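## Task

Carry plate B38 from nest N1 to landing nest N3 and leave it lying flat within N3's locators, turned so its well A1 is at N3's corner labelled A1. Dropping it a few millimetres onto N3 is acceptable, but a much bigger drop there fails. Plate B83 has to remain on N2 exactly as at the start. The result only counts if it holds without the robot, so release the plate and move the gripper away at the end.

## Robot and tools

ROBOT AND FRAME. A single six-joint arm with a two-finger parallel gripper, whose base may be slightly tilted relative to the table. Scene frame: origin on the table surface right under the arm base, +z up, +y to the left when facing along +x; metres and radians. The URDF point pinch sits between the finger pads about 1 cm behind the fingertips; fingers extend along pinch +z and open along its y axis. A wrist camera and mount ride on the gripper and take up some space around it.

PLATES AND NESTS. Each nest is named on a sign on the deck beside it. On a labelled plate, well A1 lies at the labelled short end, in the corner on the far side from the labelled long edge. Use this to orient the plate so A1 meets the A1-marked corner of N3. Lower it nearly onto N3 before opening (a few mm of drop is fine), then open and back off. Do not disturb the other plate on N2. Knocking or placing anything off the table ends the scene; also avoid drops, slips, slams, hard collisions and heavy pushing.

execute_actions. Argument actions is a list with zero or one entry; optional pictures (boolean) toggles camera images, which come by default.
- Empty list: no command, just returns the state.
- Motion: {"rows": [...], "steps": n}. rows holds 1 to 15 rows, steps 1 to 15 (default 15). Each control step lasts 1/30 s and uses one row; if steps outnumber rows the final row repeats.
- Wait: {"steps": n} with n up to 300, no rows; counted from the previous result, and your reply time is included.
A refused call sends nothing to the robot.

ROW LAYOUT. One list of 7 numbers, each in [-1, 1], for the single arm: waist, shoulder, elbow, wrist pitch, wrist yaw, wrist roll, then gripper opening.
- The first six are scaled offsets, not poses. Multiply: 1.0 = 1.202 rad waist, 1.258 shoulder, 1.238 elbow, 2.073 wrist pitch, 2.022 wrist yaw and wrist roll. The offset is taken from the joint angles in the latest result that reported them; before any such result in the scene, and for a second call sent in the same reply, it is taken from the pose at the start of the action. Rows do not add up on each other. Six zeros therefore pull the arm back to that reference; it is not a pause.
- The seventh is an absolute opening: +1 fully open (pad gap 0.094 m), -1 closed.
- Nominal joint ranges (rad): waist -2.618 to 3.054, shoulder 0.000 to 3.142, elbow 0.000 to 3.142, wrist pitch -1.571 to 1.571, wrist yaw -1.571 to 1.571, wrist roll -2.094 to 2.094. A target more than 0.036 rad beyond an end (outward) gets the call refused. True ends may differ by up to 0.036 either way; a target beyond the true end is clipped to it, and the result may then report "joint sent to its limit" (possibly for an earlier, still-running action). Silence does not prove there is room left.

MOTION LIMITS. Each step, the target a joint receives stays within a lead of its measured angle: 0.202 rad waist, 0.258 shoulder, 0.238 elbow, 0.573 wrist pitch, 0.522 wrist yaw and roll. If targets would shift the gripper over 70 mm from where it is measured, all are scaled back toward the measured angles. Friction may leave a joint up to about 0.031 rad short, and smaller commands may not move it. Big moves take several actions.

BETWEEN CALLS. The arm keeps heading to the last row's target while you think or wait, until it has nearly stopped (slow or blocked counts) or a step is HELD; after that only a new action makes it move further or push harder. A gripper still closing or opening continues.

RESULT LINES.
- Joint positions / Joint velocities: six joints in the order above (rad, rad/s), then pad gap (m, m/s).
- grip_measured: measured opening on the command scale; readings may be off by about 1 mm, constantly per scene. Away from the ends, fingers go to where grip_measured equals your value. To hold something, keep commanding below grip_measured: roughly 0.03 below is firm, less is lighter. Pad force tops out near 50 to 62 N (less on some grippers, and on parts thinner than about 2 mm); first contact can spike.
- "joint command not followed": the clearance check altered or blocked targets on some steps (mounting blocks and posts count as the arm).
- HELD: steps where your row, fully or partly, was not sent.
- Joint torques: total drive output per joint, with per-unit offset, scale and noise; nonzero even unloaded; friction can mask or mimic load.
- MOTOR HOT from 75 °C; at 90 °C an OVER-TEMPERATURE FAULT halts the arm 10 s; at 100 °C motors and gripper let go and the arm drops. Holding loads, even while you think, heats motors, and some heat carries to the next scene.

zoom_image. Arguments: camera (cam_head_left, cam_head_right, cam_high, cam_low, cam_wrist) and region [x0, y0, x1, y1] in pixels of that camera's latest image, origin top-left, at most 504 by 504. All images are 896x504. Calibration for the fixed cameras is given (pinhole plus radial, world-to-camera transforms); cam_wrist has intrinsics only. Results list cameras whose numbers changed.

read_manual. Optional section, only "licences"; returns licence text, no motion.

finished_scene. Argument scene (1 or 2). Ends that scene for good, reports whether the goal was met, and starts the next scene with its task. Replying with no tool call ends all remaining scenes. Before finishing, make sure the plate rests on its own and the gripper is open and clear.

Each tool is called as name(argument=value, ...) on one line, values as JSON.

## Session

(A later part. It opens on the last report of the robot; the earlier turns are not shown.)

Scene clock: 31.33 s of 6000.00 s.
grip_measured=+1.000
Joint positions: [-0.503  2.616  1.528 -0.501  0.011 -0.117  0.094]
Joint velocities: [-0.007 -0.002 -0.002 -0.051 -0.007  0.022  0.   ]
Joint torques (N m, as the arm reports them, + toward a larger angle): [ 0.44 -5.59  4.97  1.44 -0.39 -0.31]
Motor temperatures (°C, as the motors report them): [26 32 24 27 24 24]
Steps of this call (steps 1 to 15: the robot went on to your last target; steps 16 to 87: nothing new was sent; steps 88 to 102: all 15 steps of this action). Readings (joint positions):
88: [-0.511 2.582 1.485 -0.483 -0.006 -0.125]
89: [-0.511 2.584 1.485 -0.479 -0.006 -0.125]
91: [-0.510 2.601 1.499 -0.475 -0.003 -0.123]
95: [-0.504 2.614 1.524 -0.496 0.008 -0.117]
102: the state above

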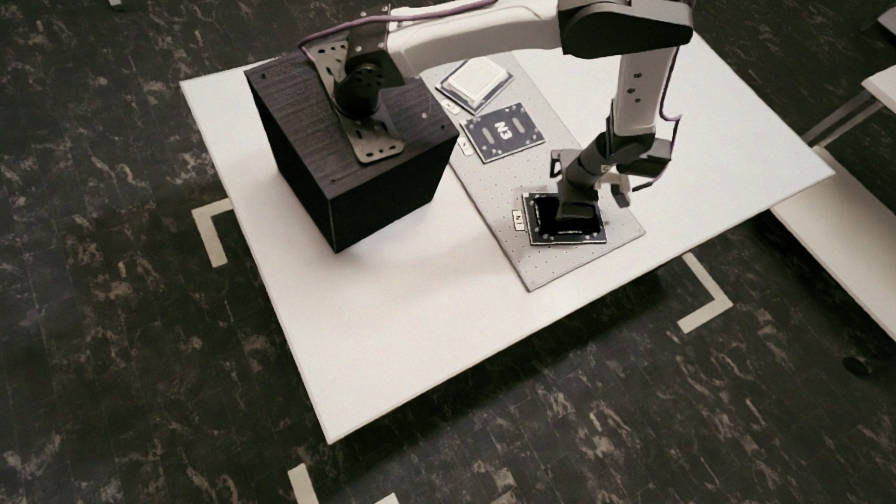

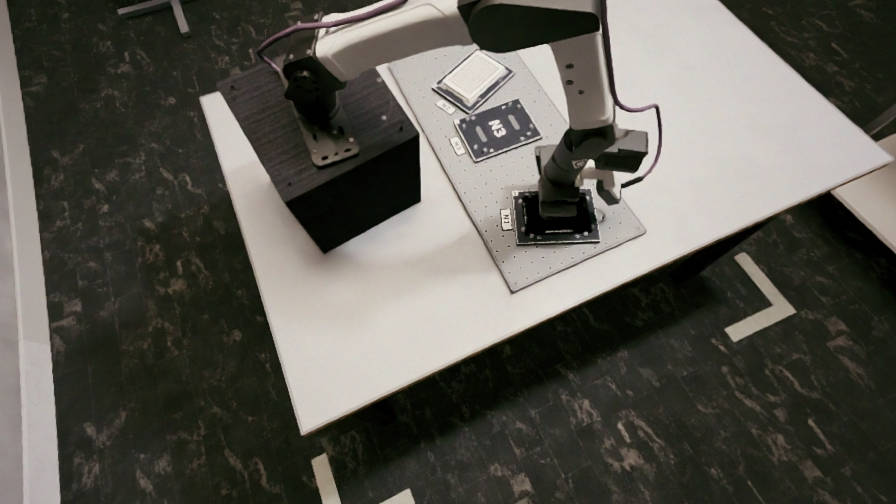

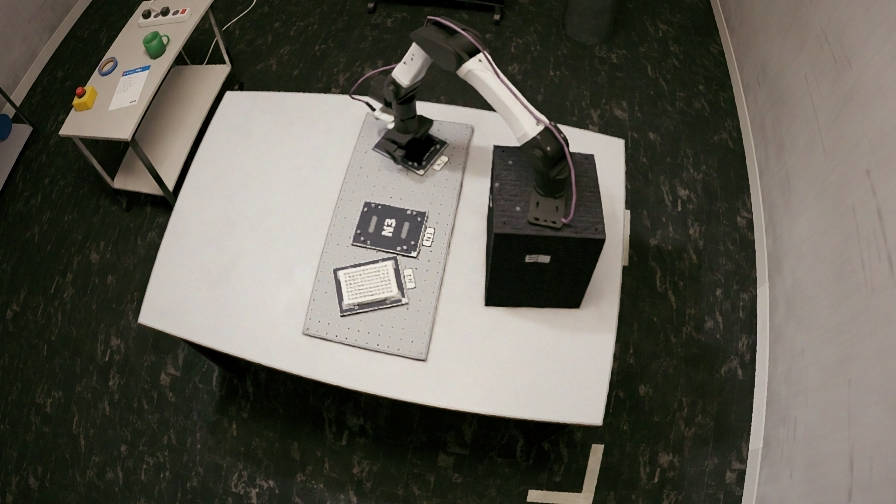

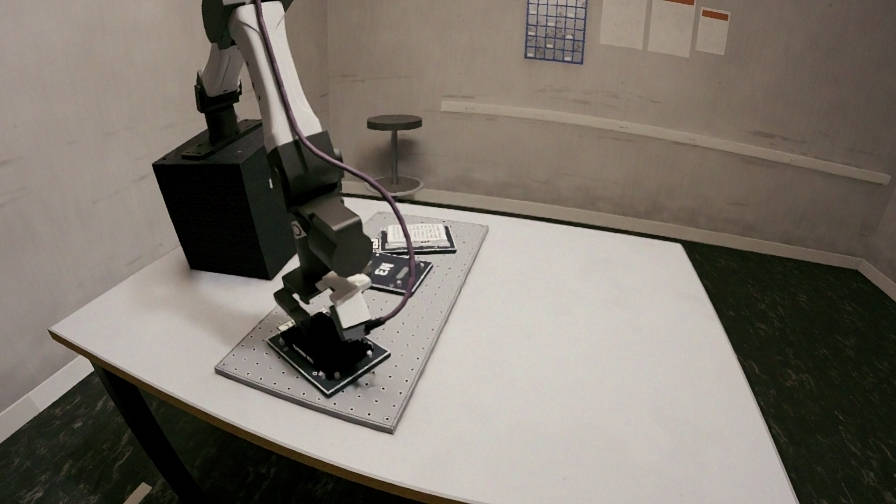

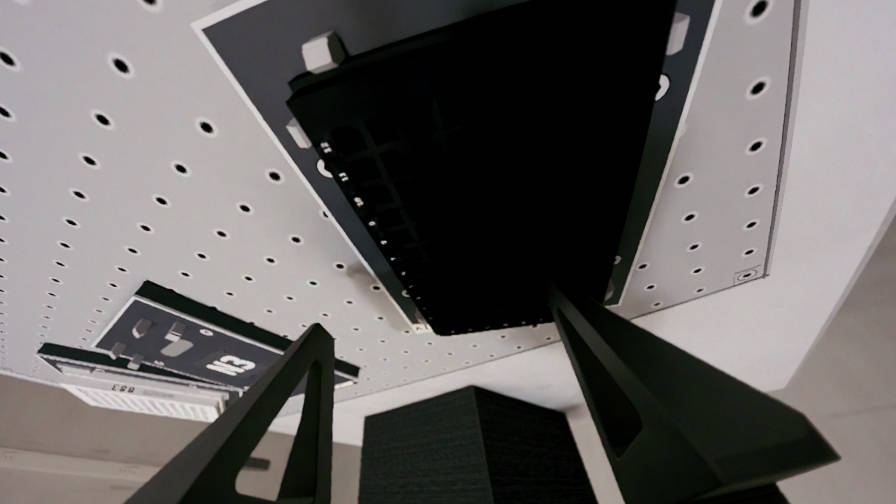

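execute_actions(actions=[{"rows":[[0,-0.02,-0.01,0,0,0,1],[0,-0.04,-0.03,0.01,0,0,1]],"steps":15}], pictures=false)

execute_actions(actions=[], pictures=true)

zoom_image(camera="cam_low", region=[150, 60, 450, 410])

zoom_image(camera="cam_high", region=[330, 60, 490, 200])

zoom_image(camera="cam_head_left", region=[490, 120, 690, 270])

Scene clock: 35.00 s of 6000.00 s.
grip_measured=+1.000
Joint positions: [-0.502  2.59   1.51  -0.49   0.011 -0.117  0.094]
Joint velocities: [-0.017 -0.027 -0.017 -0.022  0.022 -0.022  0.   ]
Joint torques (N m, as the arm reports them, + toward a larger angle): [  1.05 -15.09   2.75   0.39  -0.15  -0.11]
Motor temperatures (°C, as the motors report them): [26 32 24 28 24 24]
Steps of this call (steps 1 to 15: the robot went on to your last target; steps 16 to 90: nothing new was sent; then 0.17 s passed at rest; steps 91 to 105: all 15 steps of this action). Readings (joint positions):
91: [-0.502 2.611 1.529 -0.505 0.011 -0.117]
92: [-0.502 2.607 1.525 -0.500 0.011 -0.117]
94: [-0.502 2.596 1.514 -0.497 0.011 -0.117]
98: [-0.502 2.590 1.510 -0.493 0.011 -0.117]
105: the state above

Scene clock: 35.00 s of 6000.00 s.
grip_measured=+1.000
Joint positions: [-0.502  2.59   1.51  -0.49   0.011 -0.117  0.094]
Joint velocities: [-0.017 -0.027 -0.017 -0.022  0.022 -0.022  0.   ]
Joint torques (N m, as the arm reports them, + toward a larger angle): [  1.05 -15.09   2.75   0.39  -0.15  -0.11]
Motor temperatures (°C, as the motors report them): [26 32 24 28 24 24]

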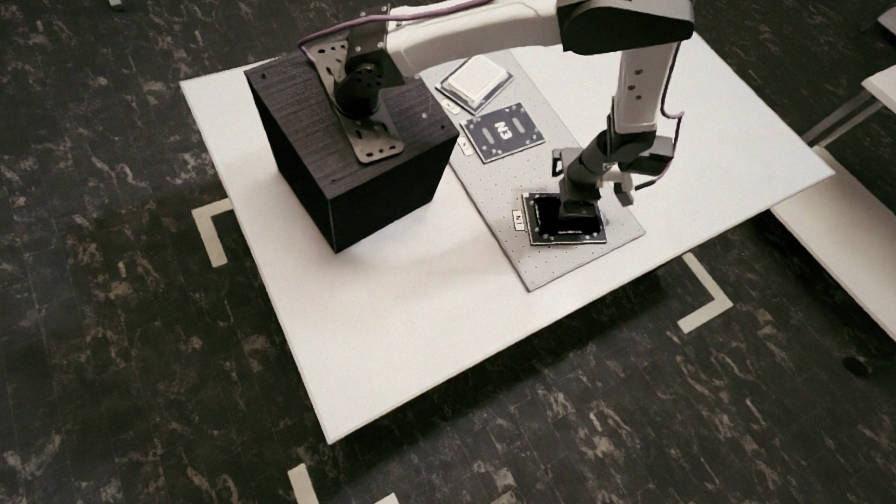

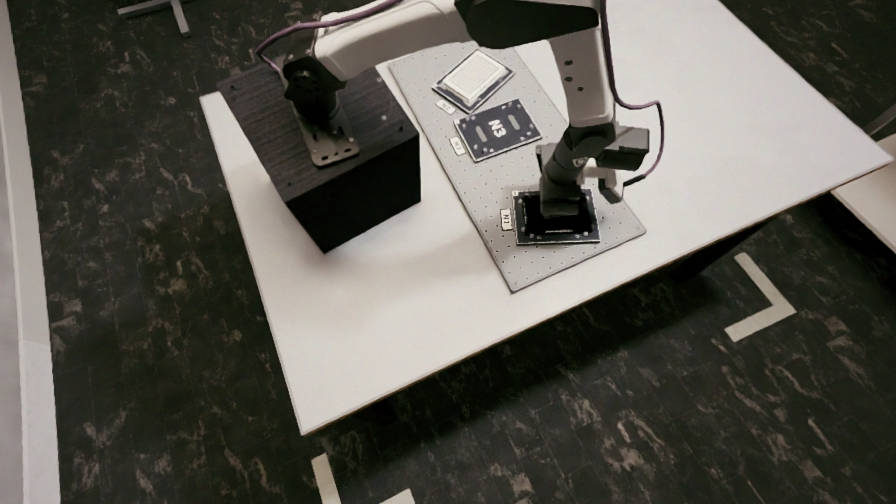

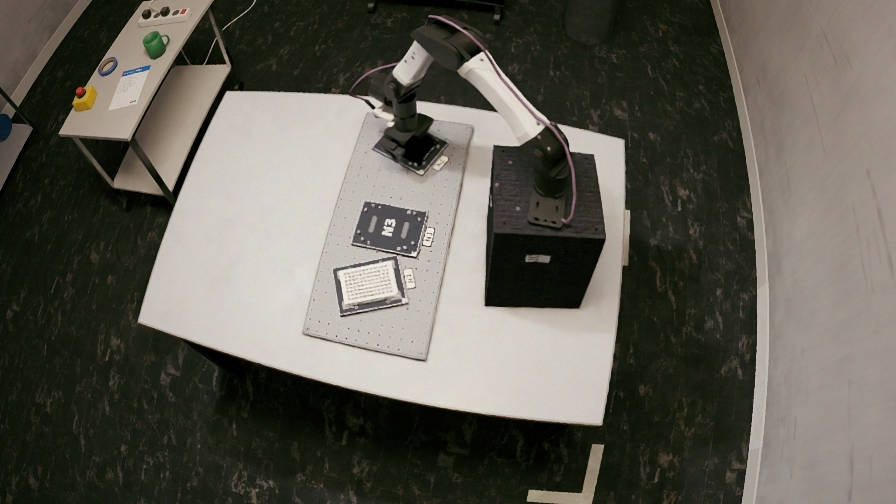

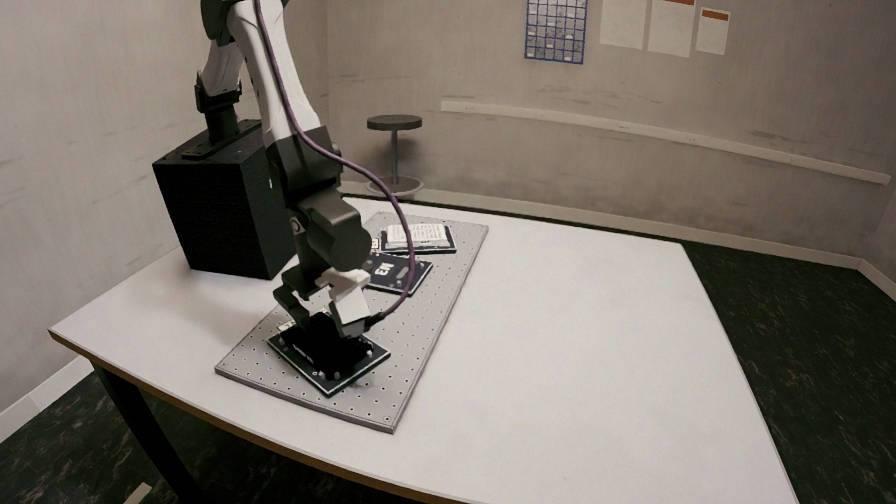

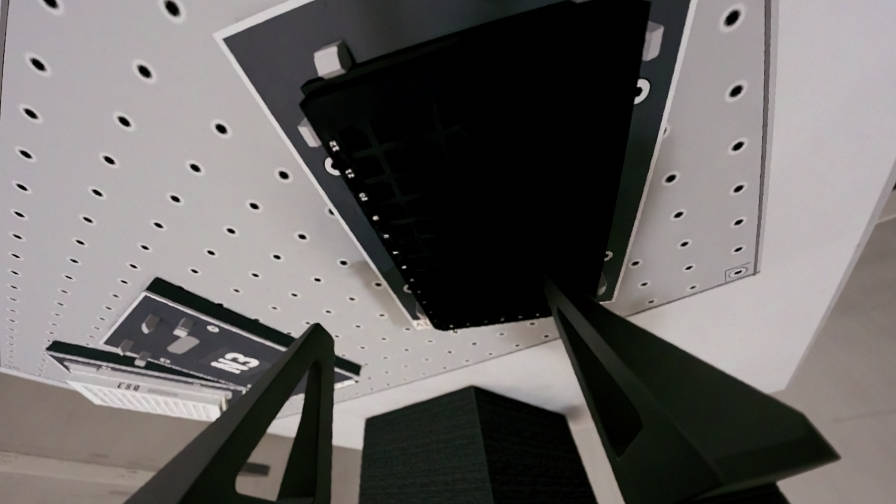

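Region (150, 60, 450, 410) of cam_low's 896x504 image, scaled by 1.440, with more detail than that image has; it fills the left 432 columns of this view, and the rest is white.

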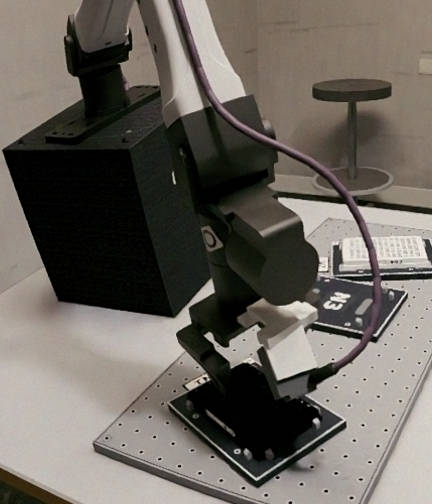

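Region (330, 60, 490, 200) of cam_high's 896x504 image, scaled by 3.150, with more detail than that image has; it fills the top 441 rows of this view, and the rest is white.

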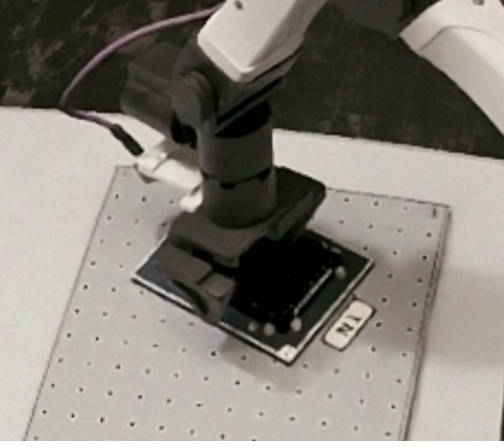

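Region (490, 120, 690, 270) of cam_head_left's 896x504 image, scaled by 2.520, with more detail than that image has; it fills the top 378 rows of this view, and the rest is white.

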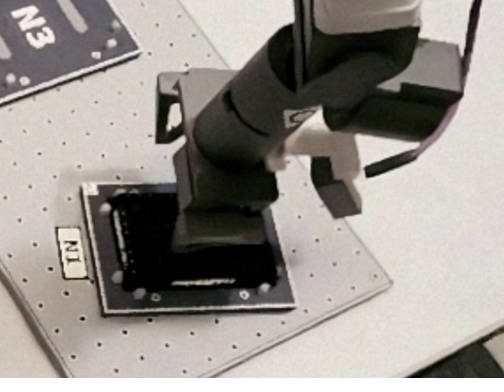

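execute_actions(actions=[{"rows":[[-0.005,-0.02,-0.015,0.015,0.02,0,1],[-0.01,-0.035,-0.03,0.03,0.045,-0.01,1],[-0.02,-0.05,-0.049,0.049,0.076,-0.025,1]],"steps":15}], pictures=false)

execute_actions(actions=[], pictures=true)

Scene clock: 55.47 s of 6000.00 s.
grip_measured=+1.000
Joint positions: [-0.524  2.549  1.467 -0.402  0.151 -0.155  0.094]
Joint velocities: [-0.002 -0.022 -0.007  0.051  0.051 -0.081  0.   ]
Joint torques (N m, as the arm reports them, + toward a larger angle): [  0.87 -14.95   3.02   0.51   0.06  -0.23]
Motor temperatures (°C, as the motors report them): [26 43 24 27 24 24]
Steps of this call (steps 1 to 15: the robot went on to your last target; steps 16 to 90: nothing new was sent; then 16.97 s passed at rest; steps 91 to 105: all 15 steps of this action). Readings (joint positions):
91: [-0.502 2.590 1.510 -0.487 0.016 -0.117]
92: [-0.502 2.587 1.506 -0.477 0.030 -0.119]
94: [-0.506 2.571 1.480 -0.449 0.073 -0.132]
98: [-0.522 2.552 1.467 -0.422 0.124 -0.147]
105: the state above

Scene clock: 55.47 s of 6000.00 s.
grip_measured=+1.000
Joint positions: [-0.524  2.549  1.467 -0.402  0.151 -0.155  0.094]
Joint velocities: [-0.002 -0.022 -0.007  0.051  0.051 -0.081  0.   ]
Joint torques (N m, as the arm reports them, + toward a larger angle): [  0.87 -14.95   3.02   0.51   0.06  -0.23]
Motor temperatures (°C, as the motors report them): [26 43 24 27 24 24]

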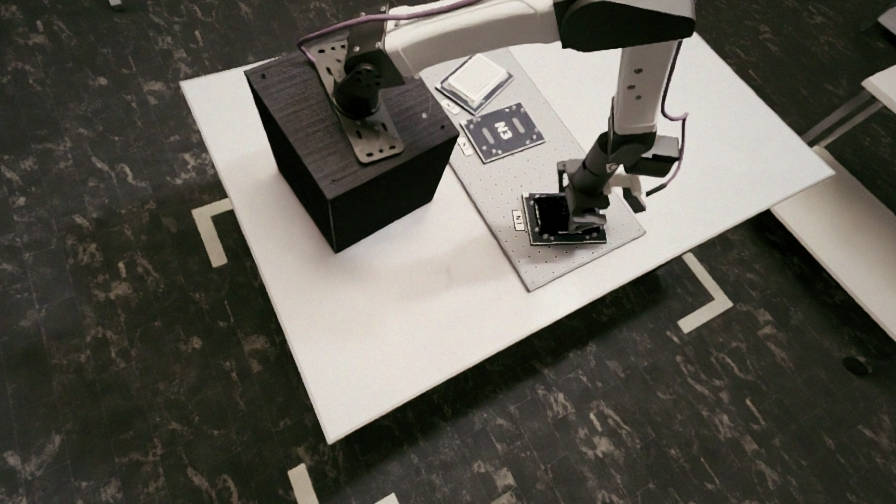

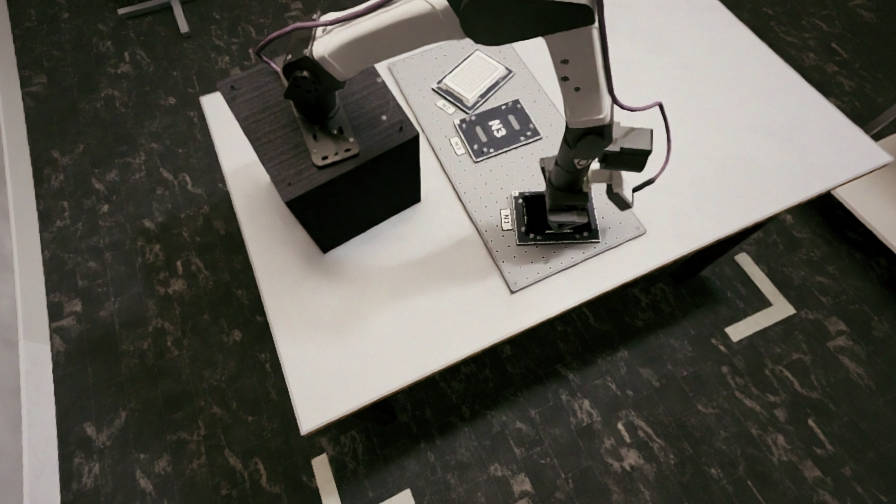

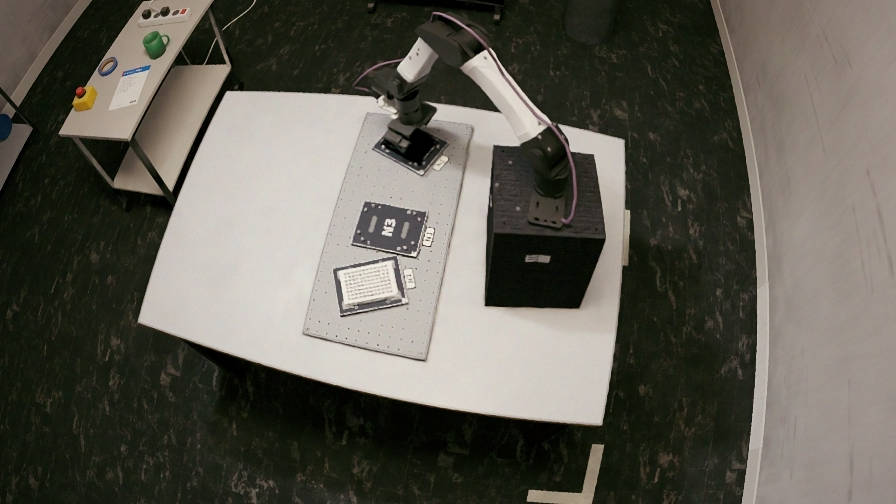

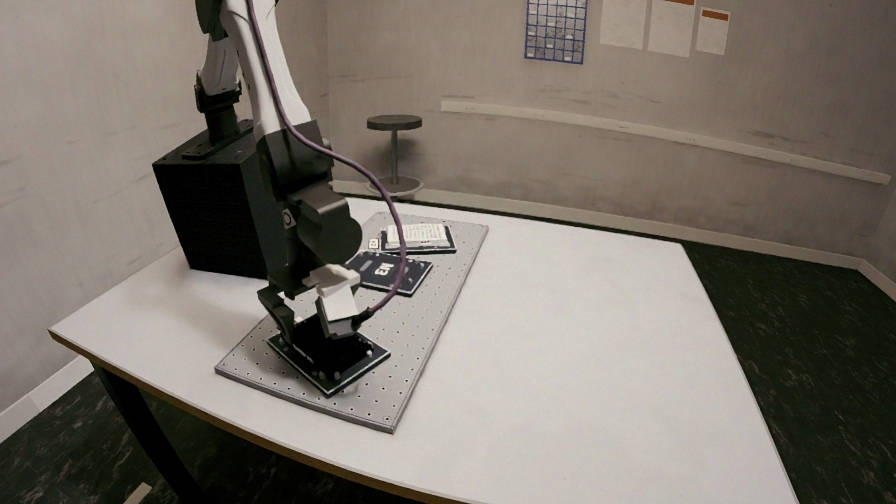

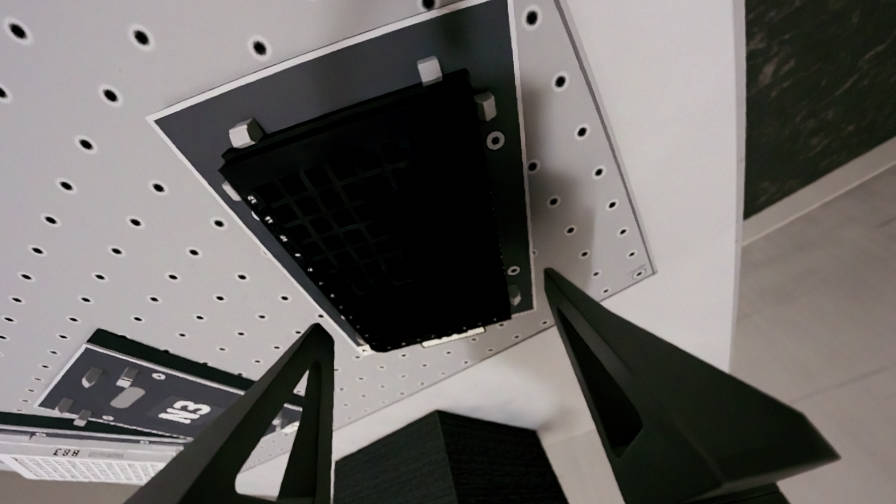

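execute_actions(actions=[{"rows":[[0,0.015,0.005,0.012,0.007,0.002,1],[0,0.03,0.01,0.019,0.007,0.002,1],[-0.005,0.045,0.014,0.026,0.007,0.002,1],[-0.005,0.058,0.018,0.032,0.007,0.002,1]],"steps":15}])

Scene clock: 59.03 s of 6000.00 s.
grip_measured=+1.000
Joint positions: [-0.524  2.611  1.474 -0.349  0.158 -0.157  0.094]
Joint velocities: [-0.012  0.012 -0.012  0.051 -0.037  0.037  0.   ]
Joint torques (N m, as the arm reports them, + toward a larger angle): [  0.52 -12.51   5.17   0.55   0.05  -0.03]
Motor temperatures (°C, as the motors report them): [26 44 24 27 24 24]
Steps of this call (steps 1 to 15: the robot went on to your last target; steps 16 to 90: nothing new was sent; then 0.07 s passed at rest; steps 91 to 105: all 15 steps of this action). Readings (joint positions):
91: [-0.524 2.549 1.467 -0.397 0.158 -0.157]
92: [-0.524 2.550 1.467 -0.393 0.158 -0.157]
94: [-0.524 2.563 1.470 -0.376 0.158 -0.157]
98: [-0.524 2.601 1.474 -0.355 0.158 -0.157]
105: the state above

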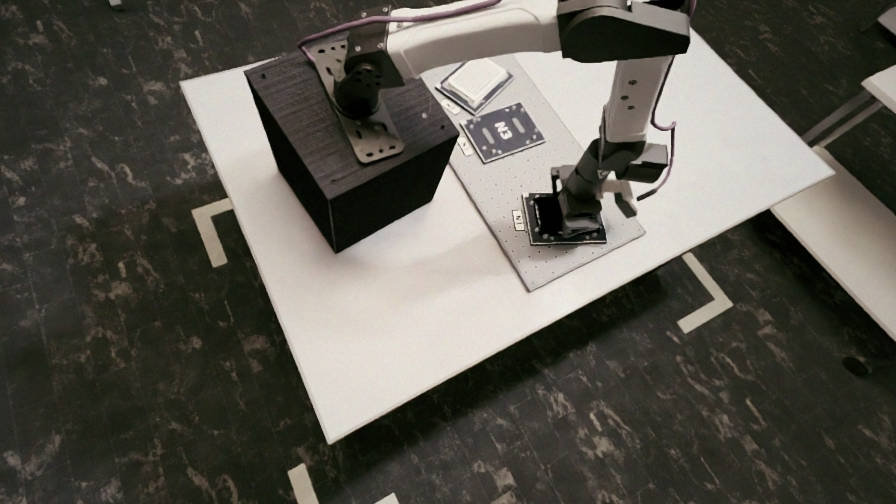

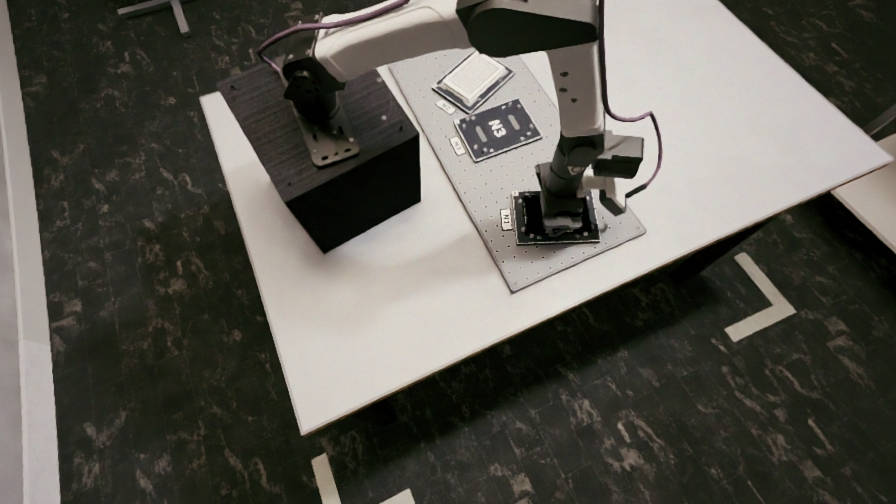

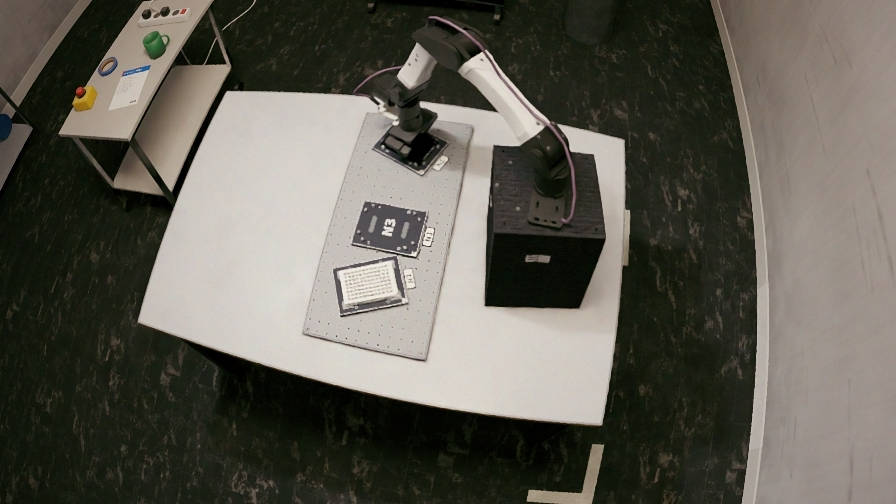

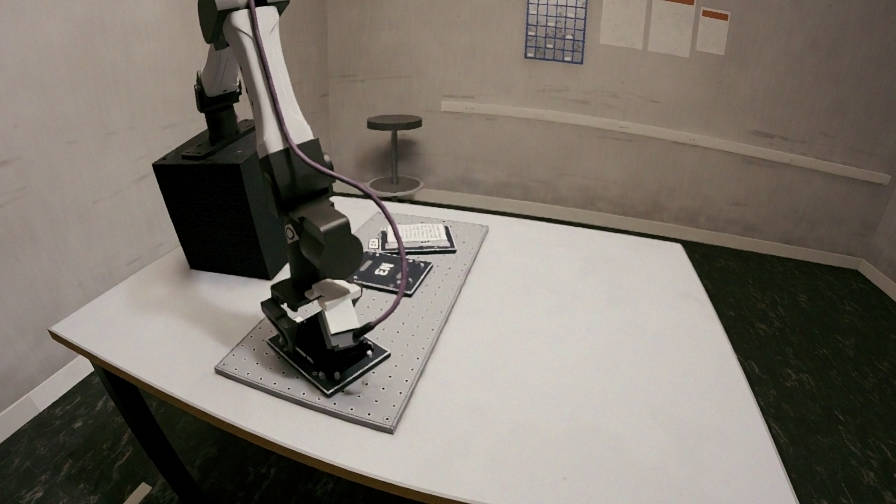

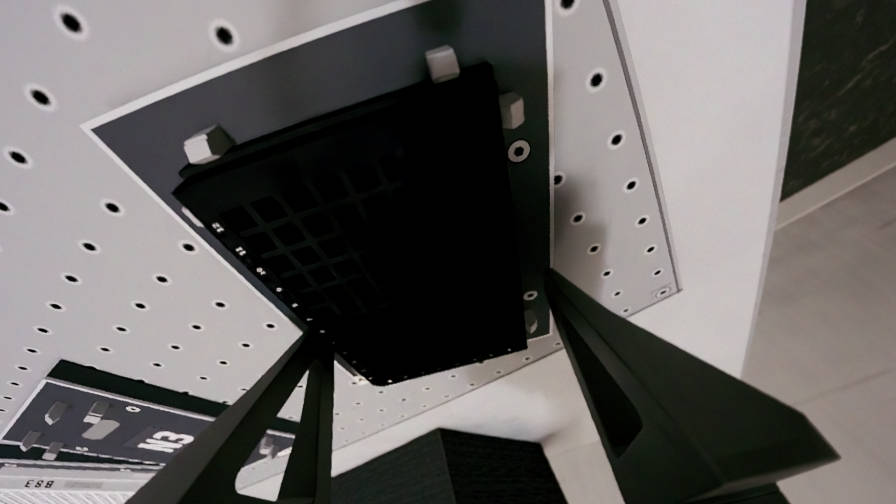

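zoom_image(camera="cam_low", region=[230, 250, 430, 410])

zoom_image(camera="cam_high", region=[340, 80, 480, 200])

zoom_image(camera="cam_head_right", region=[480, 140, 660, 270])

Region (230, 250, 430, 410) of cam_low's 896x504 image, scaled by 2.520, with more detail than that image has; it fills the top 403 rows of this view, and the rest is white.

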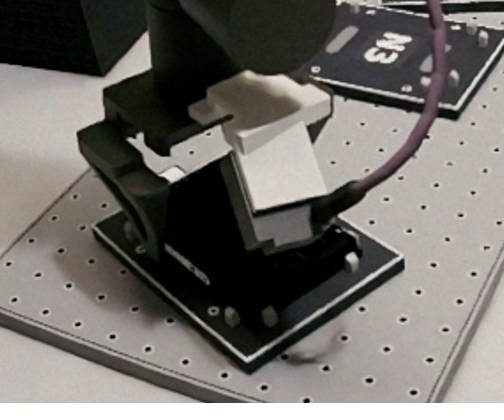

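Region (340, 80, 480, 200) of cam_high's 896x504 image, scaled by 3.600, with more detail than that image has; it fills the top 432 rows of this view, and the rest is white.

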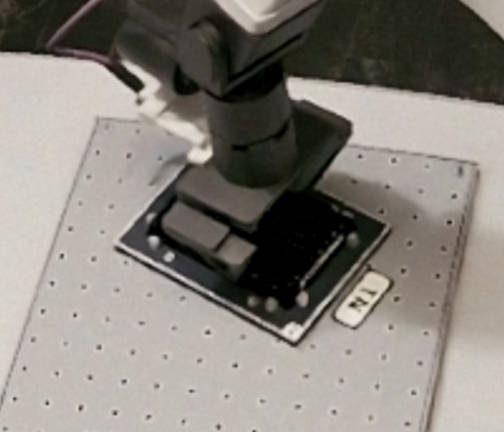

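Region (480, 140, 660, 270) of cam_head_right's 896x504 image, scaled by 2.800, with more detail than that image has.

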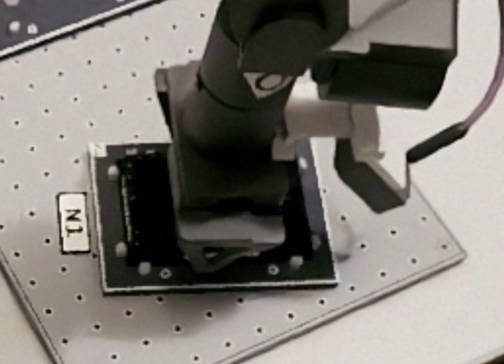

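execute_actions(actions=[{"rows":[[0.014,-0.006,0.012,0.005,0,0,1]],"steps":15}])

Scene clock: 63.53 s of 6000.00 s.
grip_measured=+1.000
Joint positions: [-0.512  2.611  1.474 -0.345  0.158 -0.157  0.094]
Joint velocities: [-0.007  0.027  0.007  0.022  0.037 -0.037  0.   ]
Joint torques (N m, as the arm reports them, + toward a larger angle): [  1.46 -13.85   5.19   0.53  -0.05  -0.1 ]
Motor temperatures (°C, as the motors report them): [26 45 24 27 24 24]
Steps of this call (steps 1 to 15: the robot went on to your last target; steps 16 to 90: nothing new was sent; then 1.00 s passed at rest; steps 91 to 105: all 15 steps of this action). Readings (joint positions):
91: [-0.523 2.611 1.474 -0.345 0.158 -0.157]
92: [-0.522 2.611 1.474 -0.345 0.158 -0.157]
94: [-0.517 2.611 1.474 -0.345 0.158 -0.157]
98: [-0.512 2.611 1.474 -0.345 0.158 -0.157]
105: the state above

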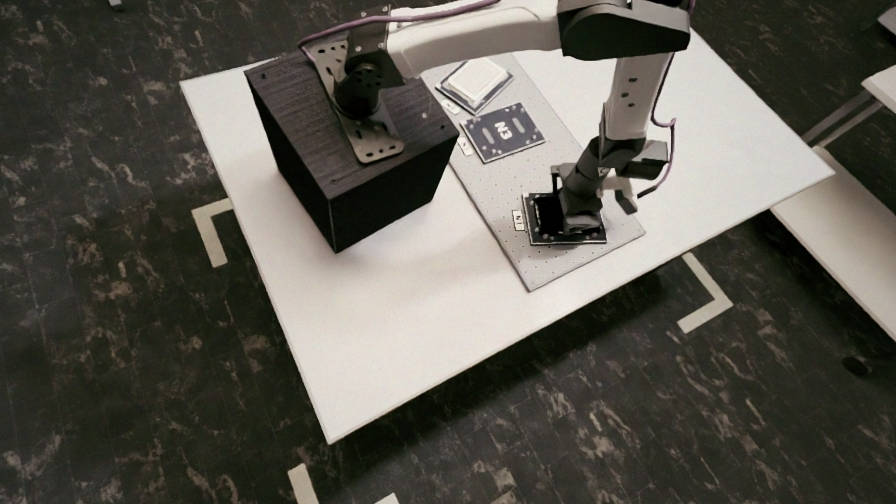

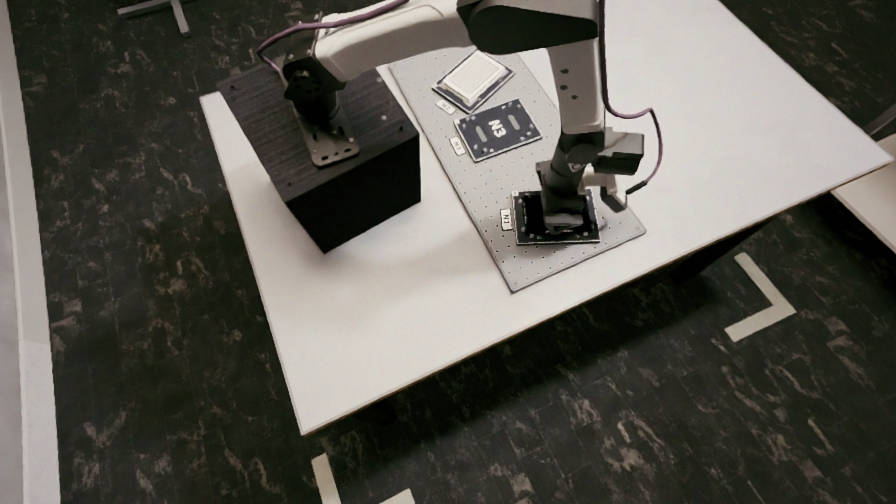

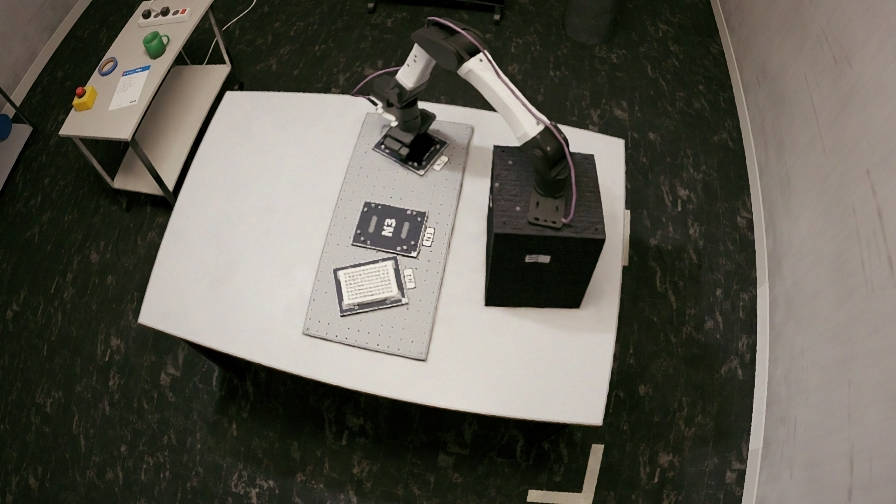

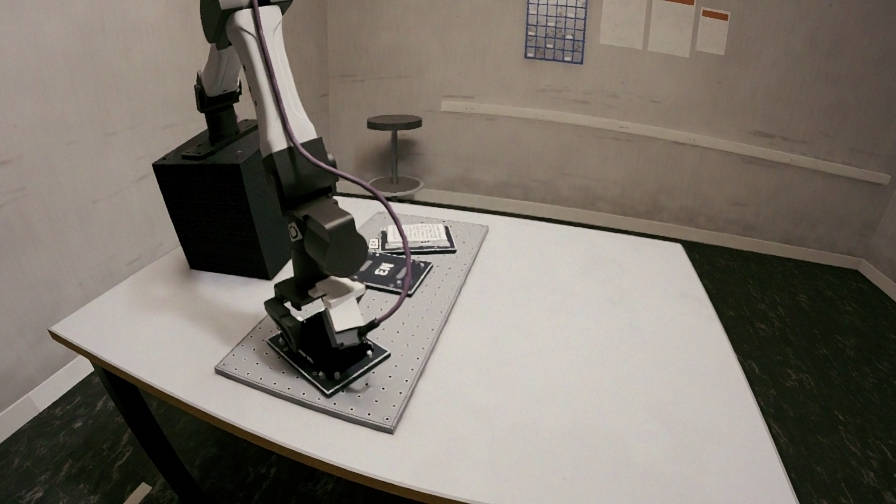

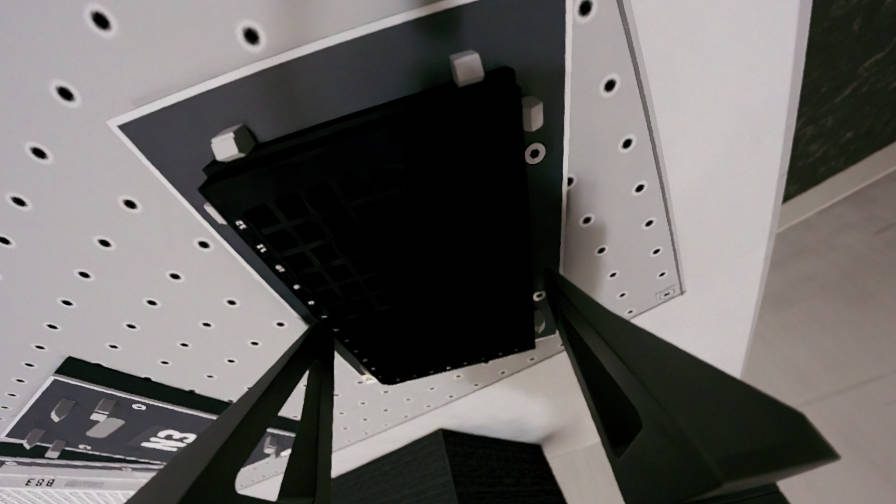

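execute_actions(actions=[{"rows":[[-0.003,0.01,0.008,0.005,0,0,1],[-0.005,0.02,0.014,0.009,0,0,1],[-0.007,0.03,0.019,0.013,0,0,1],[-0.009,0.04,0.024,0.017,0,0,1],[-0.011,0.048,0.028,0.021,0,0,1]],"steps":15}])

Scene clock: 65.60 s of 6000.00 s.
grip_measured=+1.000
Joint positions: [-0.519  2.636  1.493 -0.322  0.155 -0.157  0.094]
Joint velocities: [-0.012  0.002  0.012  0.022 -0.037 -0.037  0.   ]
Joint torques (N m, as the arm reports them, + toward a larger angle): [  0.59 -10.63   5.27   0.71   0.01  -0.09]
Motor temperatures (°C, as the motors report them): [26 45 24 27 24 24]
Steps of this call (steps 1 to 15: the robot went on to your last target; steps 16 to 47: nothing new was sent; steps 48 to 62: all 15 steps of this action). Readings (joint positions):
48: [-0.512 2.611 1.474 -0.345 0.158 -0.157]
49: [-0.512 2.611 1.474 -0.344 0.158 -0.157]
51: [-0.513 2.617 1.478 -0.338 0.158 -0.157]
55: [-0.519 2.636 1.493 -0.323 0.156 -0.157]
62: the state above

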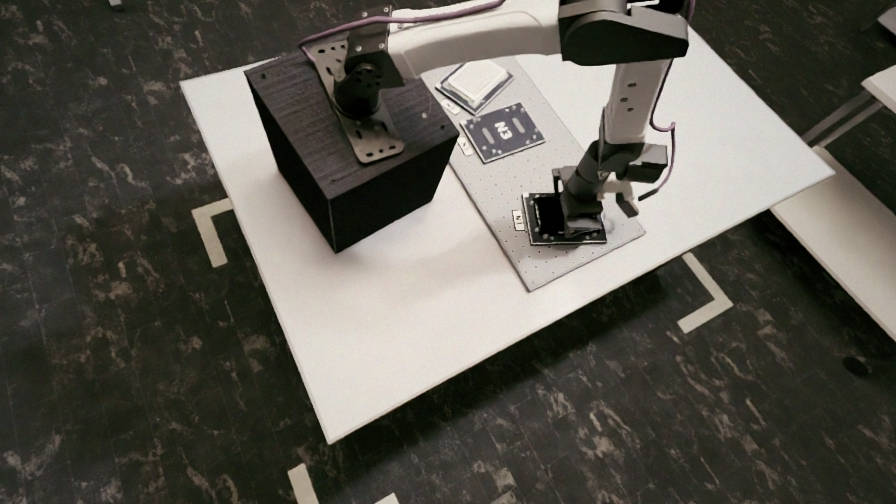

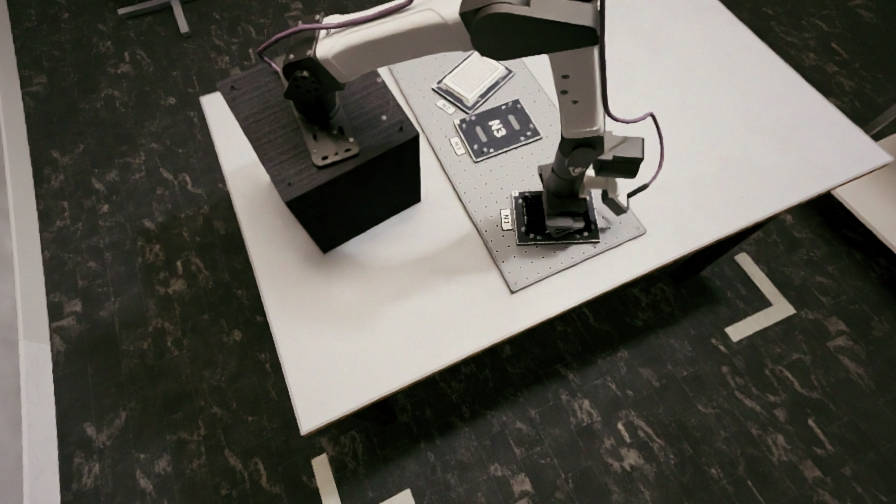

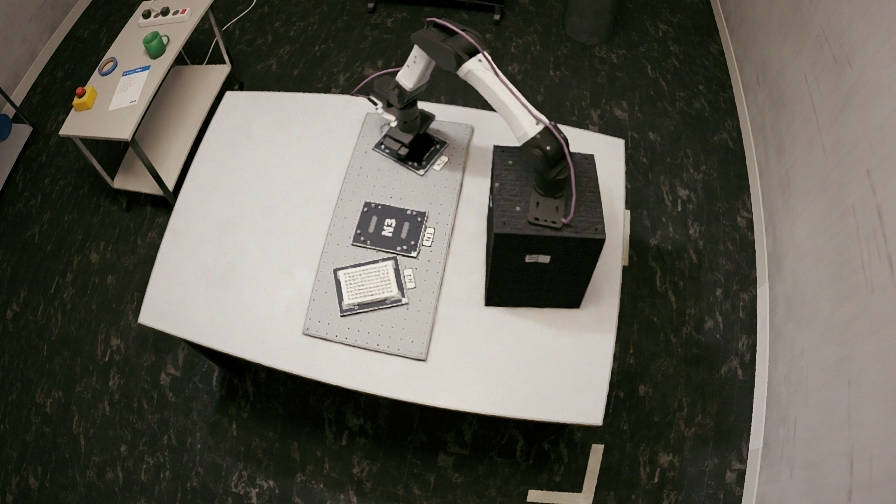

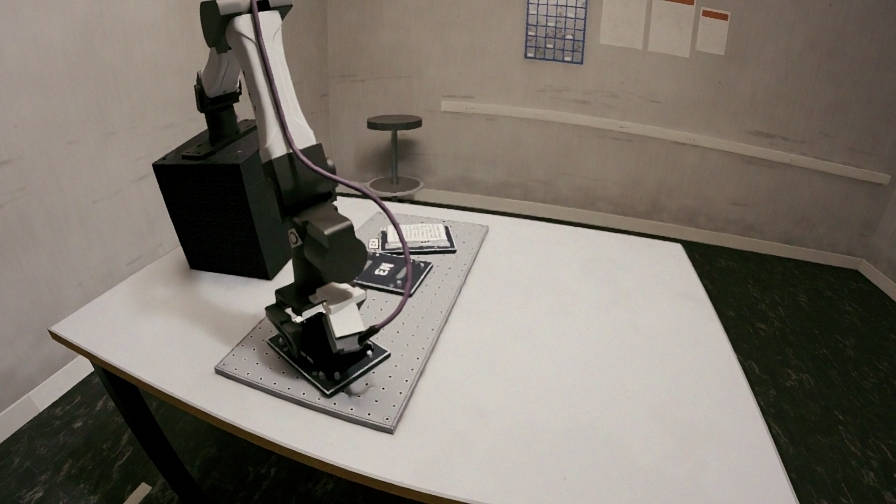

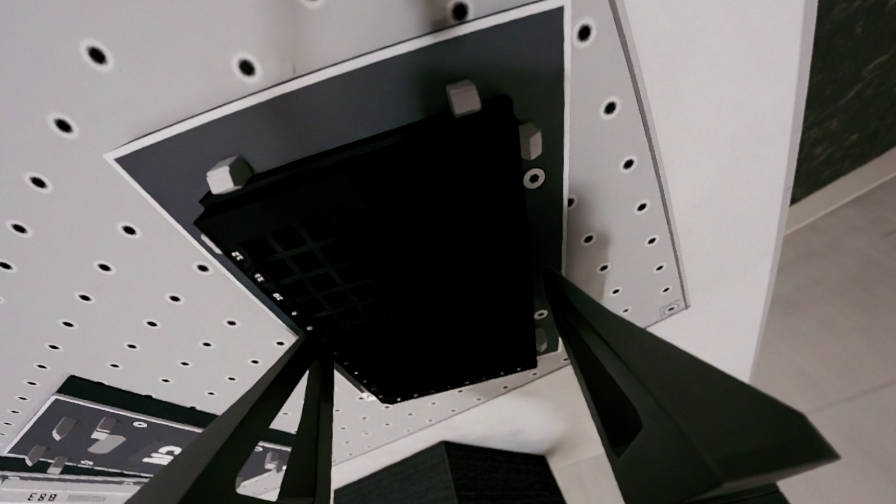

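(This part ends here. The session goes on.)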